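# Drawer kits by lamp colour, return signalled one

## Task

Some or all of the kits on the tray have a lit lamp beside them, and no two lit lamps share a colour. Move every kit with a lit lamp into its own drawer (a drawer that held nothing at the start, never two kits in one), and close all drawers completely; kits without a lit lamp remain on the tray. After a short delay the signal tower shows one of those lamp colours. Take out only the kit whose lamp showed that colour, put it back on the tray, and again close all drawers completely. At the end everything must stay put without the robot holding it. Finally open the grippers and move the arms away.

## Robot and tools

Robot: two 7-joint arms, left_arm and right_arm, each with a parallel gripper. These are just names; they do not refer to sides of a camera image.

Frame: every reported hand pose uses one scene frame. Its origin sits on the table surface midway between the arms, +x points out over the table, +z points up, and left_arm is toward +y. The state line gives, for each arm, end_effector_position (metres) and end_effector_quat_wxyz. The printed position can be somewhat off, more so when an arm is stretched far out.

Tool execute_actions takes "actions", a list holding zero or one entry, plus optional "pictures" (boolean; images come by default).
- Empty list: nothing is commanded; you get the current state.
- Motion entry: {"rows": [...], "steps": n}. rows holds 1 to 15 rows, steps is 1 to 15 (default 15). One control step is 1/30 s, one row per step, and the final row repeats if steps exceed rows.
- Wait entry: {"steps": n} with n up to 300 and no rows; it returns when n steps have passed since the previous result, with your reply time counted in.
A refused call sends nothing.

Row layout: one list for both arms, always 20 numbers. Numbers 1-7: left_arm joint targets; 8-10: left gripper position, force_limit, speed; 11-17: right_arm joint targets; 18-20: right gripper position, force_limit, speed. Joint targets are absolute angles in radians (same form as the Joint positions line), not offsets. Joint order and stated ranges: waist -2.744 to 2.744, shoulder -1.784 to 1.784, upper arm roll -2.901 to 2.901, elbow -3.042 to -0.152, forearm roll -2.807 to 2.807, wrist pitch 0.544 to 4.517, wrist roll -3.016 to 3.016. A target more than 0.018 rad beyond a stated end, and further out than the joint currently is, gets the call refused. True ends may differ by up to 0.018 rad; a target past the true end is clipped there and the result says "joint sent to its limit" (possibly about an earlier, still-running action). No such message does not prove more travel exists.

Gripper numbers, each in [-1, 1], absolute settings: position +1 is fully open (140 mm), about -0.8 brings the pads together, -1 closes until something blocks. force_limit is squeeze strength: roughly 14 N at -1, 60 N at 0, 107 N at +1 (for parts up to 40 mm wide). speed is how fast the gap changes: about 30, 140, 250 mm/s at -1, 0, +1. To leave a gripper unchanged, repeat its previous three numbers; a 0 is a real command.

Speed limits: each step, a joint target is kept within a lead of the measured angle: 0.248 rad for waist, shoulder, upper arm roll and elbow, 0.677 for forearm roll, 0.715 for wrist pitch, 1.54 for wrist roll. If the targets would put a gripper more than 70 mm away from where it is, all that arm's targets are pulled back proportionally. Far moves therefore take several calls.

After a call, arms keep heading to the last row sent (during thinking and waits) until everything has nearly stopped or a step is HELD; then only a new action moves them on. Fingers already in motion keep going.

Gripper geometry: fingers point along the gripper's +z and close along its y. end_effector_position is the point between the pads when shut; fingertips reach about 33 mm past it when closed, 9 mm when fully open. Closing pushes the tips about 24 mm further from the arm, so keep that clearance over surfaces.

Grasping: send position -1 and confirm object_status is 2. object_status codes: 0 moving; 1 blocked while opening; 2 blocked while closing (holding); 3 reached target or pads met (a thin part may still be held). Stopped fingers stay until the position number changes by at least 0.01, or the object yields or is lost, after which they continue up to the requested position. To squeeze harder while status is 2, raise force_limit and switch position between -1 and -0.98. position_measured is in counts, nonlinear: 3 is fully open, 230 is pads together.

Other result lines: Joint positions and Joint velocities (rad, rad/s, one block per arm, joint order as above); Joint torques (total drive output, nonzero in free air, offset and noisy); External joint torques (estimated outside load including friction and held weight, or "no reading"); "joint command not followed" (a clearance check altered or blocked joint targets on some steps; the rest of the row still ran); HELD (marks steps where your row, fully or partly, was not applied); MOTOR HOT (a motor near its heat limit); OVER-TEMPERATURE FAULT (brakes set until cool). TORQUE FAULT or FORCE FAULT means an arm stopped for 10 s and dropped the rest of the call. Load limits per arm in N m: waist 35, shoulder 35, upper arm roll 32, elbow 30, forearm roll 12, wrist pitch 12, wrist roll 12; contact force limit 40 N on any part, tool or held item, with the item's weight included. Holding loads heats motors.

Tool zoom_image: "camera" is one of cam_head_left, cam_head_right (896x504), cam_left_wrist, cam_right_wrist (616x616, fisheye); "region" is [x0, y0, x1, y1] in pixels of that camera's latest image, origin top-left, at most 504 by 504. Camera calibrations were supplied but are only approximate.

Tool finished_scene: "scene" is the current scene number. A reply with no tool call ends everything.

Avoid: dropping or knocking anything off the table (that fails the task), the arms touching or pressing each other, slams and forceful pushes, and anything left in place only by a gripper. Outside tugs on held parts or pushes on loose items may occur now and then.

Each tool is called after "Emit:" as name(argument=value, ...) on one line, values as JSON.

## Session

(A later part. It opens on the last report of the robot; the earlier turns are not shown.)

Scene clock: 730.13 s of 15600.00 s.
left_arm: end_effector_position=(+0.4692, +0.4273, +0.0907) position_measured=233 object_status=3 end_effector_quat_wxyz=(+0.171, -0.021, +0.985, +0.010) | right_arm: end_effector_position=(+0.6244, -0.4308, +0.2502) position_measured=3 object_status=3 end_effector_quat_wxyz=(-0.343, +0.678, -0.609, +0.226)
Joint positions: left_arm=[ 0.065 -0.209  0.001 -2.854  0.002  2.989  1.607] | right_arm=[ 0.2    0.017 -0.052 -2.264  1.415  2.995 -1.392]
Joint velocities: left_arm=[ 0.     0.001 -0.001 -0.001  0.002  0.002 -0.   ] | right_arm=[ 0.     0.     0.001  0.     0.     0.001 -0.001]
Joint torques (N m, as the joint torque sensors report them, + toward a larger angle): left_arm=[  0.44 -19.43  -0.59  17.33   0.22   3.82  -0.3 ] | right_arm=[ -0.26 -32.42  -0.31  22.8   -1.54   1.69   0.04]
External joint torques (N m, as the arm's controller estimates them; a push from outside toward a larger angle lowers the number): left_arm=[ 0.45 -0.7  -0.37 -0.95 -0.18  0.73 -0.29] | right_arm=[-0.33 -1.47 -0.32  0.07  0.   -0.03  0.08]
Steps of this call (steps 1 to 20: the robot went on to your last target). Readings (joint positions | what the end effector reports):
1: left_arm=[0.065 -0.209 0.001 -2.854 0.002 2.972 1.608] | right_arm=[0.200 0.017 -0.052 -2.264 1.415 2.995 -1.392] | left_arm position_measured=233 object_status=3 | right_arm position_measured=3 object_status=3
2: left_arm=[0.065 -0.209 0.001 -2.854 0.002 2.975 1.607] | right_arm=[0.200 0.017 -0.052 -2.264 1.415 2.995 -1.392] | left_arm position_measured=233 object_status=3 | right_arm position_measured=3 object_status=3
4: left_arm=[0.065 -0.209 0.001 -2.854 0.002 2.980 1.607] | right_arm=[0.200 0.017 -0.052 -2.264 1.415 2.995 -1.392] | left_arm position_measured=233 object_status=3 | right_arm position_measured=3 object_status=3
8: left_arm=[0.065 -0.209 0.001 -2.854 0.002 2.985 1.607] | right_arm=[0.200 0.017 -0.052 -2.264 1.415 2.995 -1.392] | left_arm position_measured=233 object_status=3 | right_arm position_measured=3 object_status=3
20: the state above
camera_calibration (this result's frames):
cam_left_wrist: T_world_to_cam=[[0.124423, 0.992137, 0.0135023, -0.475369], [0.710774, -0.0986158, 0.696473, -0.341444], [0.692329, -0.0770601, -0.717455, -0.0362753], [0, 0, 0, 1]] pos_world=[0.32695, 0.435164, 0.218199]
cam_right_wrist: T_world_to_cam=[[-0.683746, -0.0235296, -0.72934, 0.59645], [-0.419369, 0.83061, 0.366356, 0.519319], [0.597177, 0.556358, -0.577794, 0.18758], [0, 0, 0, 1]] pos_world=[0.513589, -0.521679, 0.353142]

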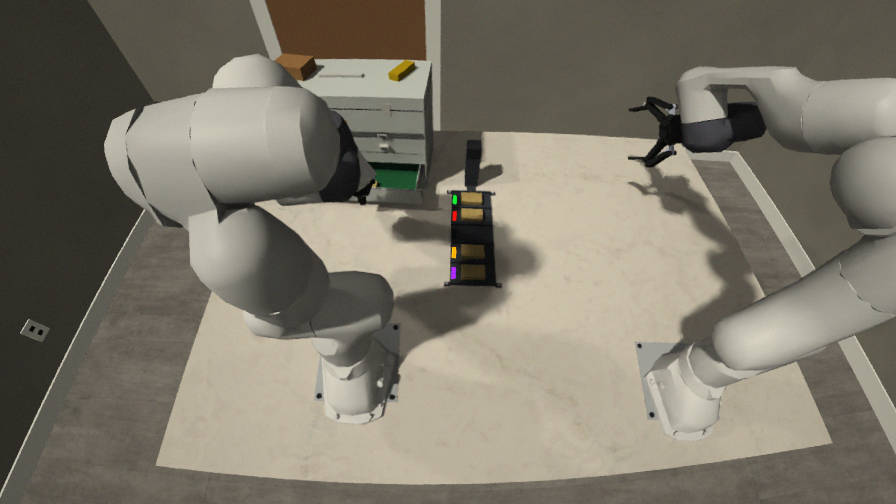

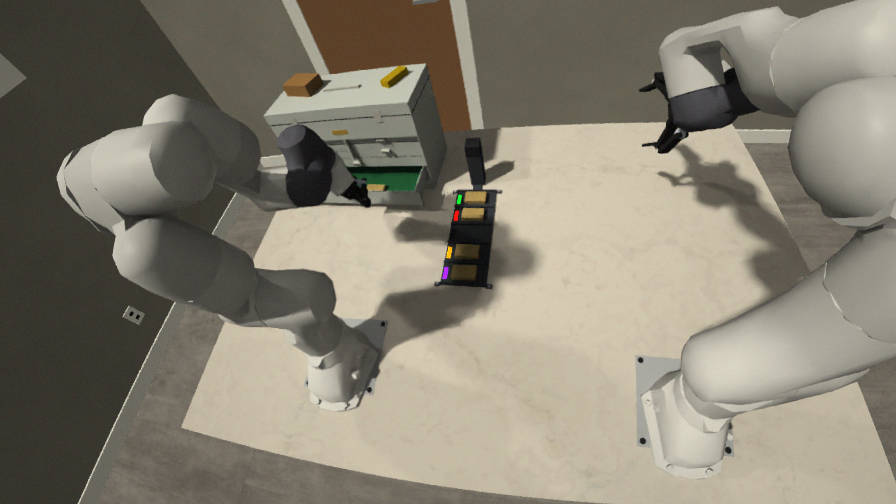

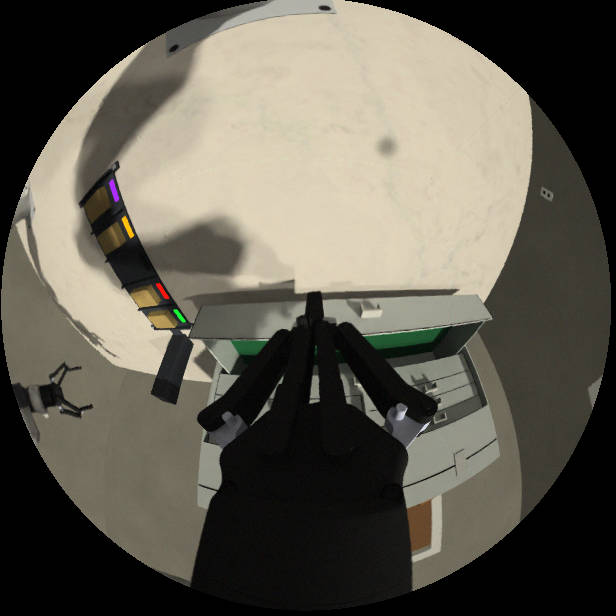

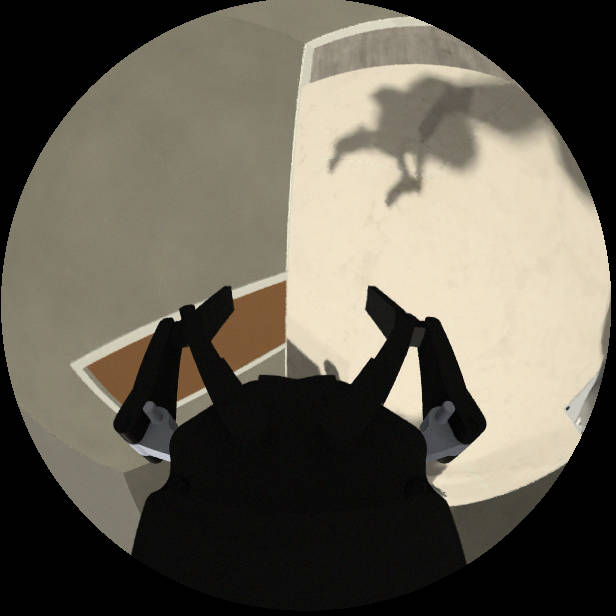

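Emit:
execute_actions(actions=[{"rows":[[0.066,-0.2,0,-2.852,0,3.05,1.6,-1,0,0, 0.2,0.017,-0.05,-2.264,1.415,2.995,-1.392,1,0,0],[0.066,-0.188,0,-2.847,0,3.07,1.6,-1,0,0, 0.2,0.017,-0.05,-2.264,1.415,2.995,-1.392,1,0,0],[0.066,-0.175,0,-2.843,0,3.09,1.6,-1,0,0, 0.2,0.017,-0.05,-2.264,1.415,2.995,-1.392,1,0,0],[0.066,-0.163,0,-2.839,0,3.11,1.6,-1,0,0, 0.2,0.017,-0.05,-2.264,1.415,2.995,-1.392,1,0,0],[0.066,-0.15,0,-2.834,0,3.13,1.6,-1,0,0, 0.2,0.017,-0.05,-2.264,1.415,2.995,-1.392,1,0,0],[0.066,-0.138,0,-2.83,0,3.15,1.6,-1,0,0, 0.2,0.017,-0.05,-2.264,1.415,2.995,-1.392,1,0,0],[0.066,-0.125,0,-2.826,0,3.17,1.6,-1,0,0, 0.2,0.017,-0.05,-2.264,1.415,2.995,-1.392,1,0,0],[0.066,-0.113,0,-2.821,0,3.19,1.6,-1,0,0, 0.2,0.017,-0.05,-2.264,1.415,2.995,-1.392,1,0,0],[0.066,-0.1,0,-2.817,0,3.21,1.6,-1,0,0, 0.2,0.017,-0.05,-2.264,1.415,2.995,-1.392,1,0,0],[0.066,-0.088,0,-2.813,0,3.23,1.6,-1,0,0, 0.2,0.017,-0.05,-2.264,1.415,2.995,-1.392,1,0,0],[0.066,-0.075,0,-2.808,0,3.25,1.6,-1,0,0, 0.2,0.017,-0.05,-2.264,1.415,2.995,-1.392,1,0,0],[0.066,-0.063,0,-2.804,0,3.27,1.6,-1,0,0, 0.2,0.017,-0.05,-2.264,1.415,2.995,-1.392,1,0,0],[0.066,-0.05,0,-2.8,0,3.29,1.6,-1,0,0, 0.2,0.017,-0.05,-2.264,1.415,2.995,-1.392,1,0,0],[0.066,-0.038,0,-2.795,0,3.305,1.6,-1,0,0, 0.2,0.017,-0.05,-2.264,1.415,2.995,-1.392,1,0,0],[0.066,-0.025,0,-2.791,0,3.315,1.6,-1,0,0, 0.2,0.017,-0.05,-2.264,1.415,2.995,-1.392,1,0,0]],"steps":15}], pictures=false)

Emit:
execute_actions(actions=[{"rows":[[0.066,-0.014,0,-2.781,0,3.325,1.6,-1,0,0, 0.2,0.017,-0.05,-2.264,1.415,2.995,-1.392,1,0,0],[0.066,-0.002,0,-2.772,0,3.333,1.6,-1,0,0, 0.2,0.017,-0.05,-2.264,1.415,2.995,-1.392,1,0,0],[0.066,0.009,0,-2.762,0,3.34,1.6,-1,0,0, 0.2,0.017,-0.05,-2.264,1.415,2.995,-1.392,1,0,0],[0.066,0.021,0,-2.753,0,3.348,1.6,-1,0,0, 0.2,0.017,-0.05,-2.264,1.415,2.995,-1.392,1,0,0],[0.066,0.032,0,-2.743,0,3.355,1.6,-1,0,0, 0.2,0.017,-0.05,-2.264,1.415,2.995,-1.392,1,0,0],[0.066,0.043,0,-2.733,0,3.363,1.6,-1,0,0, 0.2,0.017,-0.05,-2.264,1.415,2.995,-1.392,1,0,0],[0.066,0.055,0,-2.724,0,3.37,1.6,-1,0,0, 0.2,0.017,-0.05,-2.264,1.415,2.995,-1.392,1,0,0],[0.066,0.066,0,-2.714,0,3.378,1.6,-1,0,0, 0.2,0.017,-0.05,-2.264,1.415,2.995,-1.392,1,0,0],[0.066,0.078,0,-2.705,0,3.385,1.6,-1,0,0, 0.2,0.017,-0.05,-2.264,1.415,2.995,-1.392,1,0,0],[0.066,0.089,0,-2.695,0,3.392,1.6,-1,0,0, 0.2,0.017,-0.05,-2.264,1.415,2.995,-1.392,1,0,0],[0.066,0.1,0,-2.685,0,3.398,1.6,-1,0,0, 0.2,0.017,-0.05,-2.264,1.415,2.995,-1.392,1,0,0],[0.066,0.11,0,-2.677,0,3.402,1.6,-1,0,0, 0.2,0.017,-0.05,-2.264,1.415,2.995,-1.392,1,0,0],[0.066,0.118,0,-2.67,0,3.405,1.6,-1,0,0, 0.2,0.017,-0.05,-2.264,1.415,2.995,-1.392,1,0,0],[0.066,0.125,0,-2.665,0,3.405,1.6,-1,0,0, 0.2,0.017,-0.05,-2.264,1.415,2.995,-1.392,1,0,0],[0.066,0.13,0,-2.66,0,3.405,1.6,-1,0,0, 0.2,0.017,-0.05,-2.264,1.415,2.995,-1.392,1,0,0]],"steps":15}], pictures=false)

Emit:
execute_actions(actions=[{"steps":20}])

Scene clock: 785.07 s of 15600.00 s.
left_arm: end_effector_position=(+0.5201, +0.4304, +0.0861) position_measured=233 object_status=3 end_effector_quat_wxyz=(+0.235, -0.020, +0.972, +0.014) | right_arm: end_effector_position=(+0.6244, -0.4308, +0.2502) position_measured=3 object_status=3 end_effector_quat_wxyz=(-0.343, +0.678, -0.609, +0.226)
Joint positions: left_arm=[ 0.065 -0.053 -0.    -2.805  0.002  3.228  1.607] | right_arm=[ 0.2    0.017 -0.052 -2.264  1.415  2.995 -1.392]
Joint velocities: left_arm=[-0.001  0.359 -0.003  0.126 -0.     0.476 -0.   ] | right_arm=[-0.001  0.    -0.     0.001  0.001  0.    -0.001]
Joint torques (N m, as the joint torque sensors report them, + toward a larger angle): left_arm=[ -0.26 -22.56   0.97  17.4   -0.04   4.82  -0.25] | right_arm=[  0.22 -32.55  -0.52  23.44  -1.57   1.63   0.03]
External joint torques (N m, as the arm's controller estimates them; a push from outside toward a larger angle lowers the number): left_arm=[-0.35  2.2   0.92  1.18 -0.34  1.7  -0.24] | right_arm=[ 0.4  -1.74 -0.29  0.81 -0.05 -0.11  0.07]
Steps of this call (steps 1 to 15: the robot went on to your last target; steps 16 to 90: nothing new was sent; then 51.43 s passed at rest; steps 91 to 105: all 15 steps of this action). Readings (joint positions | what the end effector reports):
91: left_arm=[0.065 -0.207 0.001 -2.855 0.002 2.999 1.607] | right_arm=[0.200 0.017 -0.052 -2.264 1.415 2.995 -1.392] | left_arm position_measured=233 object_status=3 | right_arm position_measured=3 object_status=3
92: left_arm=[0.065 -0.203 0.001 -2.853 0.002 3.011 1.607] | right_arm=[0.200 0.017 -0.052 -2.264 1.415 2.995 -1.392] | left_arm position_measured=233 object_status=3 | right_arm position_measured=3 object_status=3
94: left_arm=[0.065 -0.187 0.001 -2.847 0.002 3.039 1.607] | right_arm=[0.200 0.017 -0.052 -2.264 1.415 2.995 -1.392] | left_arm position_measured=233 object_status=3 | right_arm position_measured=3 object_status=3
98: left_arm=[0.065 -0.141 0.001 -2.834 0.002 3.102 1.607] | right_arm=[0.200 0.017 -0.052 -2.264 1.415 2.995 -1.392] | left_arm position_measured=233 object_status=3 | right_arm position_measured=3 object_status=3
105: the state above

Scene clock: 785.57 s of 15600.00 s.
left_arm: end_effector_position=(+0.5804, +0.4336, +0.0834) position_measured=233 object_status=3 end_effector_quat_wxyz=(+0.281, -0.018, +0.959, +0.016) | right_arm: end_effector_position=(+0.6244, -0.4308, +0.2502) position_measured=3 object_status=3 end_effector_quat_wxyz=(-0.343, +0.678, -0.609, +0.226)
Joint positions: left_arm=[ 0.064  0.116 -0.002 -2.681  0.002  3.369  1.607] | right_arm=[ 0.2    0.017 -0.052 -2.264  1.415  2.995 -1.392]
Joint velocities: left_arm=[-0.001  0.212 -0.001  0.187 -0.002  0.131 -0.   ] | right_arm=[-0.     0.    -0.     0.001  0.001 -0.001  0.001]
Joint torques (N m, as the joint torque sensors report them, + toward a larger angle): left_arm=[  1.04 -30.37   0.94  19.25  -0.08   5.57  -0.26] | right_arm=[  0.32 -32.99   0.2   23.09  -1.53   1.62   0.01]
External joint torques (N m, as the arm's controller estimates them; a push from outside toward a larger angle lowers the number): left_arm=[ 1.   -1.03  0.77  4.01 -0.34  2.21 -0.25] | right_arm=[ 0.46 -1.95  0.39  0.34  0.   -0.13  0.05]
Steps of this call (steps 1 to 15: all 15 steps of this action). Readings (joint positions | what the end effector reports):
1: left_arm=[0.065 -0.041 -0.001 -2.800 0.002 3.243 1.607] | right_arm=[0.200 0.017 -0.052 -2.264 1.415 2.995 -1.392] | left_arm position_measured=233 object_status=3 | right_arm position_measured=3 object_status=3
2: left_arm=[0.064 -0.028 -0.001 -2.793 0.002 3.257 1.607] | right_arm=[0.200 0.017 -0.052 -2.264 1.415 2.995 -1.392] | left_arm position_measured=233 object_status=3 | right_arm position_measured=3 object_status=3
4: left_arm=[0.064 -0.004 -0.001 -2.778 0.002 3.280 1.607] | right_arm=[0.200 0.017 -0.052 -2.264 1.415 2.995 -1.392] | left_arm position_measured=233 object_status=3 | right_arm position_measured=3 object_status=3
8: left_arm=[0.064 0.044 -0.002 -2.743 0.002 3.319 1.607] | right_arm=[0.200 0.017 -0.052 -2.264 1.415 2.995 -1.392] | left_arm position_measured=233 object_status=3 | right_arm position_measured=3 object_status=3
15: the state above

Scene clock: 786.23 s of 15600.00 s.
left_arm: end_effector_position=(+0.5864, +0.4340, +0.0833) position_measured=233 object_status=3 end_effector_quat_wxyz=(+0.287, -0.018, +0.958, +0.016) | right_arm: end_effector_position=(+0.6244, -0.4308, +0.2502) position_measured=3 object_status=3 end_effector_quat_wxyz=(-0.343, +0.678, -0.609, +0.226)
Joint positions: left_arm=[ 0.064  0.133 -0.002 -2.67   0.002  3.386  1.607] | right_arm=[ 0.2    0.017 -0.052 -2.264  1.415  2.995 -1.392]
Joint velocities: left_arm=[-0.     0.002  0.001 -0.    -0.     0.001 -0.001] | right_arm=[ 0.001 -0.    -0.001  0.001 -0.002  0.001 -0.001]
Joint torques (N m, as the joint torque sensors report them, + toward a larger angle): left_arm=[  0.96 -29.48   2.2   20.2    0.09   6.47  -0.23] | right_arm=[  0.33 -32.28  -0.36  23.23  -1.55   1.64  -0.02]
External joint torques (N m, as the arm's controller estimates them; a push from outside toward a larger angle lowers the number): left_arm=[ 0.96 -1.28  2.08  4.26 -0.18  3.11 -0.21] | right_arm=[ 0.45 -1.38 -0.18  0.56 -0.02 -0.1   0.02]
Steps of this call (steps 1 to 20: the robot went on to your last target). Readings (joint positions | what the end effector reports):
1: left_arm=[0.064 0.122 -0.002 -2.676 0.002 3.373 1.607] | right_arm=[0.200 0.017 -0.052 -2.264 1.415 2.995 -1.392] | left_arm position_measured=233 object_status=3 | right_arm position_measured=3 object_status=3
2: left_arm=[0.064 0.125 -0.002 -2.673 0.002 3.376 1.607] | right_arm=[0.200 0.017 -0.052 -2.264 1.415 2.995 -1.392] | left_arm position_measured=233 object_status=3 | right_arm position_measured=3 object_status=3
4: left_arm=[0.064 0.129 -0.002 -2.671 0.002 3.380 1.607] | right_arm=[0.200 0.017 -0.052 -2.264 1.415 2.995 -1.392] | left_arm position_measured=233 object_status=3 | right_arm position_measured=3 object_status=3
8: left_arm=[0.064 0.132 -0.002 -2.670 0.002 3.384 1.607] | right_arm=[0.200 0.017 -0.052 -2.264 1.415 2.995 -1.392] | left_arm position_measured=233 object_status=3 | right_arm position_measured=3 object_status=3
20: the state above
camera_calibration (this result's frames):
cam_left_wrist: T_world_to_cam=[[0.119813, 0.990941, 0.060676, -0.49722], [0.525597, -0.115161, 0.842903, -0.315344], [0.842254, -0.0690993, -0.534634, -0.228796], [0, 0, 0, 1]] pos_world=[0.418022, 0.440591, 0.173651]
cam_right_wrist: T_world_to_cam=[[-0.683746, -0.0235295, -0.72934, 0.596451], [-0.419369, 0.83061, 0.366356, 0.519319], [0.597177, 0.556358, -0.577794, 0.18758], [0, 0, 0, 1]] pos_world=[0.513589, -0.521679, 0.353142]

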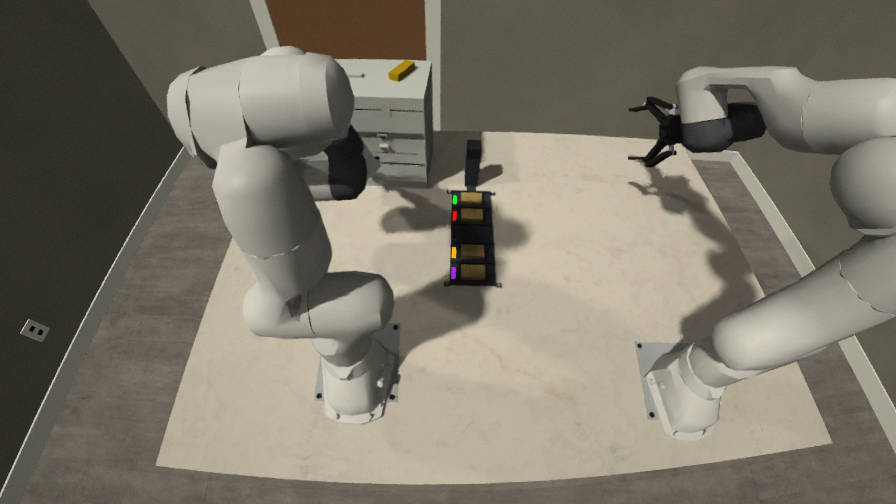

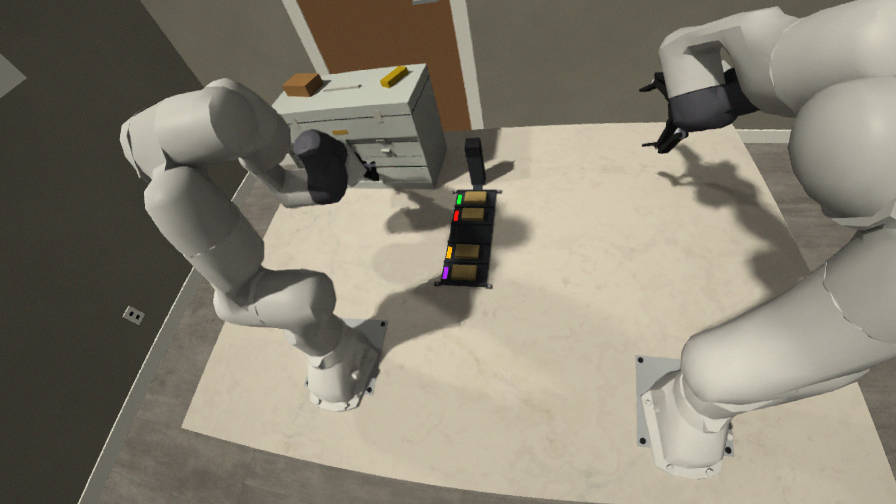

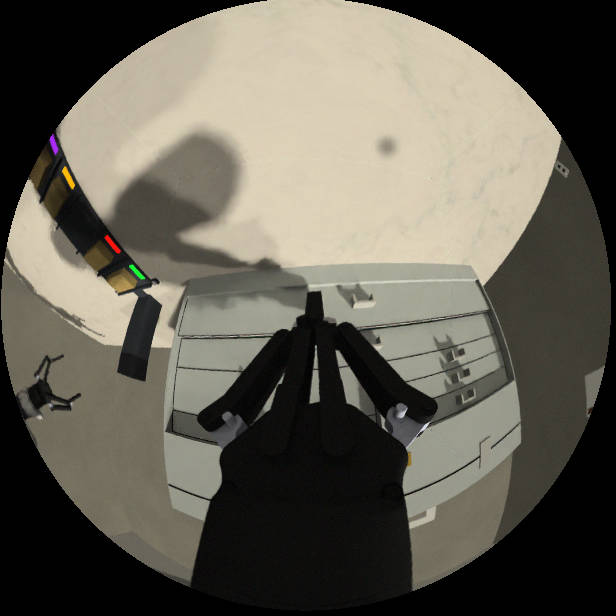

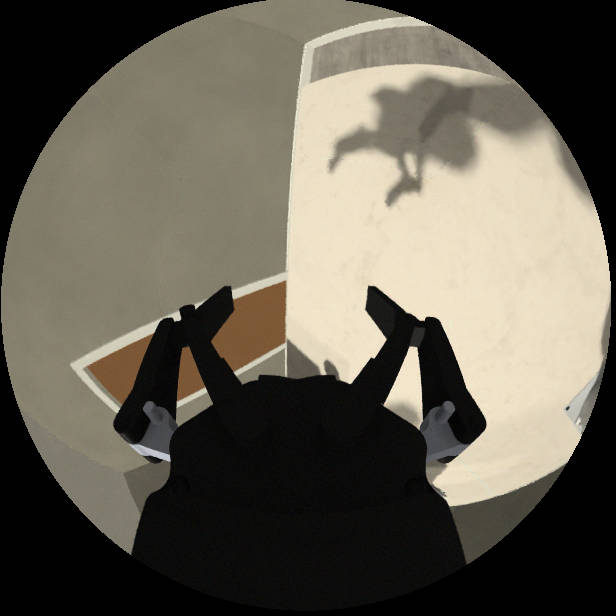

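Emit:
execute_actions(actions=[{"rows":[[0.066,0.14,0,-2.65,0,3.415,1.6,-1,0,0, 0.2,0.017,-0.05,-2.264,1.415,2.995,-1.392,1,0,0],[0.066,0.14,0,-2.65,0,3.415,1.6,-1,0,0, 0.2,0.017,-0.05,-2.264,1.415,2.995,-1.392,1,0,0],[0.066,0.14,0,-2.65,0,3.415,1.6,-1,0,0, 0.2,0.017,-0.05,-2.264,1.415,2.995,-1.392,1,0,0],[0.066,0.14,0,-2.65,0,3.415,1.6,-1,0,0, 0.2,0.017,-0.05,-2.264,1.415,2.995,-1.392,1,0,0],[0.066,0.14,0,-2.65,0,3.415,1.6,-1,0,0, 0.2,0.017,-0.05,-2.264,1.415,2.995,-1.392,1,0,0],[0.066,0.148,0,-2.64,0,3.425,1.6,-1,0,0, 0.2,0.017,-0.05,-2.264,1.415,2.995,-1.392,1,0,0]],"steps":15}], pictures=false)

Emit:
execute_actions(actions=[{"steps":15}])

Emit:
zoom_image(camera="cam_left_wrist", region=[150, 240, 530, 460])

Scene clock: 801.90 s of 15600.00 s.
left_arm: end_effector_position=(+0.5951, +0.4345, +0.0843) position_measured=233 object_status=3 end_effector_quat_wxyz=(+0.294, -0.018, +0.955, +0.016) | right_arm: end_effector_position=(+0.6244, -0.4308, +0.2502) position_measured=3 object_status=3 end_effector_quat_wxyz=(-0.343, +0.678, -0.609, +0.226)
Joint positions: left_arm=[ 0.064  0.152 -0.002 -2.651  0.002  3.402  1.607] | right_arm=[ 0.2    0.017 -0.052 -2.264  1.415  2.995 -1.392]
Joint velocities: left_arm=[ 0.001  0.002  0.001 -0.    -0.     0.007  0.001] | right_arm=[-0.    -0.     0.     0.     0.001  0.001 -0.001]
Joint torques (N m, as the joint torque sensors report them, + toward a larger angle): left_arm=[  0.74 -31.34   2.13  21.6   -0.01   6.65  -0.38] | right_arm=[ -0.38 -32.75  -0.14  22.76  -1.51   1.65   0.04]
External joint torques (N m, as the arm's controller estimates them; a push from outside toward a larger angle lowers the number): left_arm=[ 0.73 -2.48  1.99  5.68 -0.28  3.27 -0.37] | right_arm=[-0.37 -1.83 -0.06  0.06  0.03 -0.08  0.08]
Steps of this call (steps 1 to 15: the robot went on to your last target; steps 16 to 90: nothing new was sent; then 12.17 s passed at rest; steps 91 to 105: all 15 steps of this action). Readings (joint positions | what the end effector reports):
91: left_arm=[0.064 0.135 -0.002 -2.668 0.002 3.387 1.607] | right_arm=[0.200 0.017 -0.052 -2.264 1.415 2.995 -1.392] | left_arm position_measured=233 object_status=3 | right_arm position_measured=3 object_status=3
92: left_arm=[0.064 0.138 -0.002 -2.665 0.002 3.389 1.607] | right_arm=[0.200 0.017 -0.052 -2.264 1.415 2.995 -1.392] | left_arm position_measured=233 object_status=3 | right_arm position_measured=3 object_status=3
94: left_arm=[0.064 0.141 -0.002 -2.662 0.002 3.391 1.607] | right_arm=[0.200 0.017 -0.052 -2.264 1.415 2.995 -1.392] | left_arm position_measured=233 object_status=3 | right_arm position_measured=3 object_status=3
98: left_arm=[0.064 0.149 -0.002 -2.654 0.002 3.397 1.607] | right_arm=[0.200 0.017 -0.052 -2.264 1.415 2.995 -1.392] | left_arm position_measured=233 object_status=3 | right_arm position_measured=3 object_status=3
105: the state above

Scene clock: 802.40 s of 15600.00 s.
left_arm: end_effector_position=(+0.5952, +0.4345, +0.0843) position_measured=233 object_status=3 end_effector_quat_wxyz=(+0.294, -0.018, +0.955, +0.016) | right_arm: end_effector_position=(+0.6244, -0.4308, +0.2502) position_measured=3 object_status=3 end_effector_quat_wxyz=(-0.343, +0.678, -0.609, +0.226)
Joint positions: left_arm=[ 0.064  0.153 -0.002 -2.651  0.002  3.403  1.607] | right_arm=[ 0.2    0.017 -0.052 -2.264  1.415  2.995 -1.392]
Joint velocities: left_arm=[ 0.001 -0.001 -0.     0.001 -0.     0.002  0.   ] | right_arm=[ 0.    -0.001 -0.    -0.     0.001  0.     0.   ]
Joint torques (N m, as the joint torque sensors report them, + toward a larger angle): left_arm=[  0.93 -32.27   1.99  21.82   0.04   6.98  -0.25] | right_arm=[  0.04 -32.39  -0.24  22.92  -1.54   1.63   0.04]
External joint torques (N m, as the arm's controller estimates them; a push from outside toward a larger angle lowers the number): left_arm=[ 0.87 -3.26  1.79  5.8  -0.22  3.59 -0.24] | right_arm=[-0.01 -1.37 -0.23  0.2   0.   -0.1   0.08]
Steps of this call (steps 1 to 15: the robot went on to your last target). Readings (joint positions | what the end effector reports):
1: left_arm=[0.064 0.153 -0.002 -2.651 0.002 3.402 1.607] | right_arm=[0.200 0.017 -0.052 -2.264 1.415 2.995 -1.392] | left_arm position_measured=233 object_status=3 | right_arm position_measured=3 object_status=3
2: left_arm=[0.064 0.153 -0.002 -2.651 0.002 3.402 1.607] | right_arm=[0.200 0.017 -0.052 -2.264 1.415 2.995 -1.392] | left_arm position_measured=233 object_status=3 | right_arm position_measured=3 object_status=3
4: left_arm=[0.064 0.153 -0.002 -2.651 0.002 3.402 1.607] | right_arm=[0.200 0.017 -0.052 -2.264 1.415 2.995 -1.392] | left_arm position_measured=233 object_status=3 | right_arm position_measured=3 object_status=3
8: left_arm=[0.064 0.153 -0.002 -2.651 0.002 3.403 1.607] | right_arm=[0.200 0.017 -0.052 -2.264 1.415 2.995 -1.392] | left_arm position_measured=233 object_status=3 | right_arm position_measured=3 object_status=3
15: the state above
All arms were judged still, so your last target was given up. Only a new action makes them travel on or press farther. Fingers that are still opening or closing keep moving.
camera_calibration (this result's frames):
cam_left_wrist: T_world_to_cam=[[0.11914, 0.990843, 0.0635219, -0.498603], [0.512777, -0.11619, 0.850623, -0.313262], [0.850215, -0.0687711, -0.521924, -0.241564], [0, 0, 0, 1]] pos_world=[0.425419, 0.441027, 0.172062]
cam_right_wrist: T_world_to_cam=[[-0.683746, -0.0235296, -0.72934, 0.59645], [-0.419369, 0.83061, 0.366356, 0.51932], [0.597177, 0.556358, -0.577794, 0.18758], [0, 0, 0, 1]] pos_world=[0.513589, -0.521679, 0.353142]

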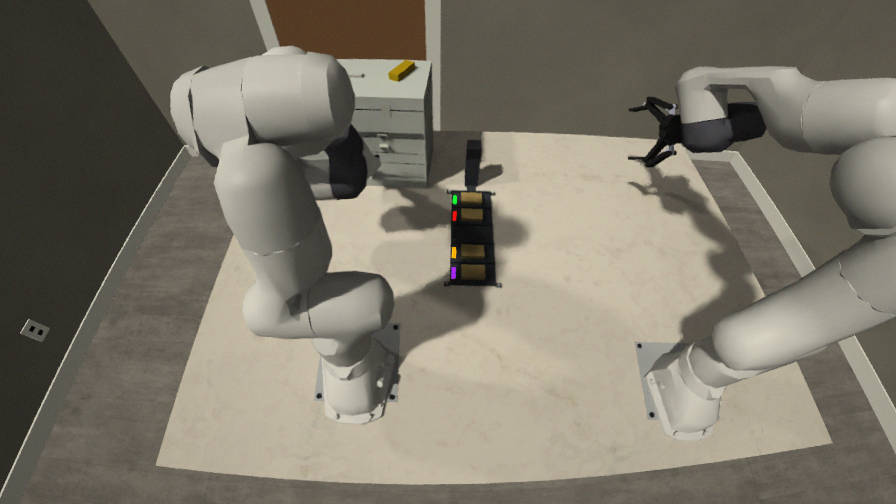

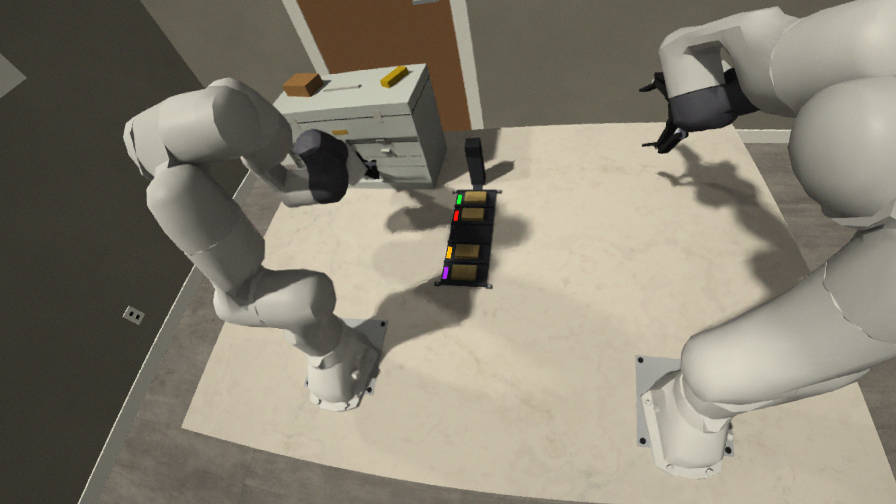

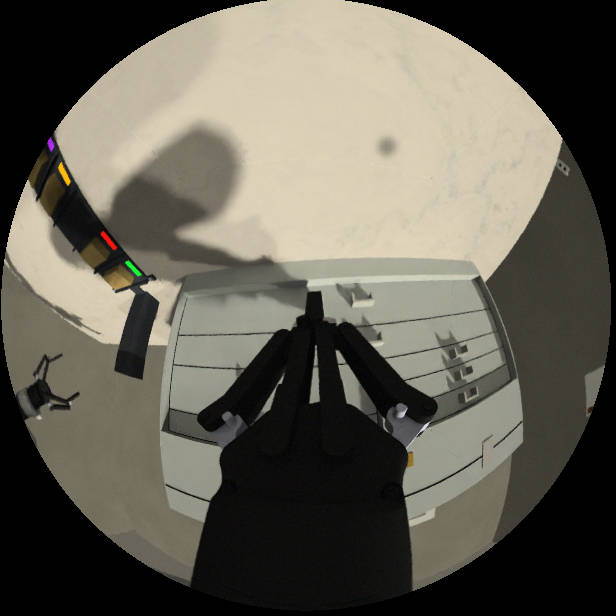

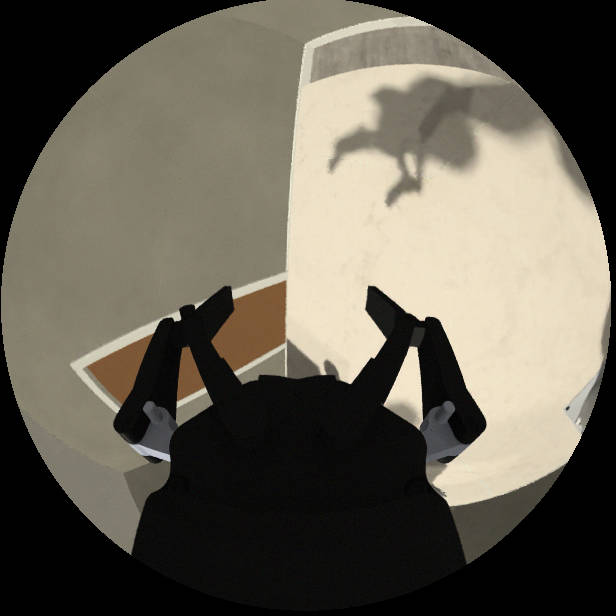

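Region (150, 240, 530, 460) of cam_left_wrist's 616x616 image, scaled by 1.326, with more detail than that image has; it fills the top 292 rows of this view, and the rest is white.

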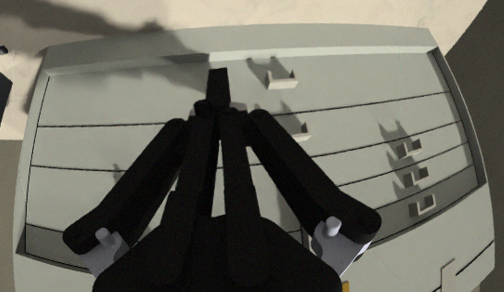

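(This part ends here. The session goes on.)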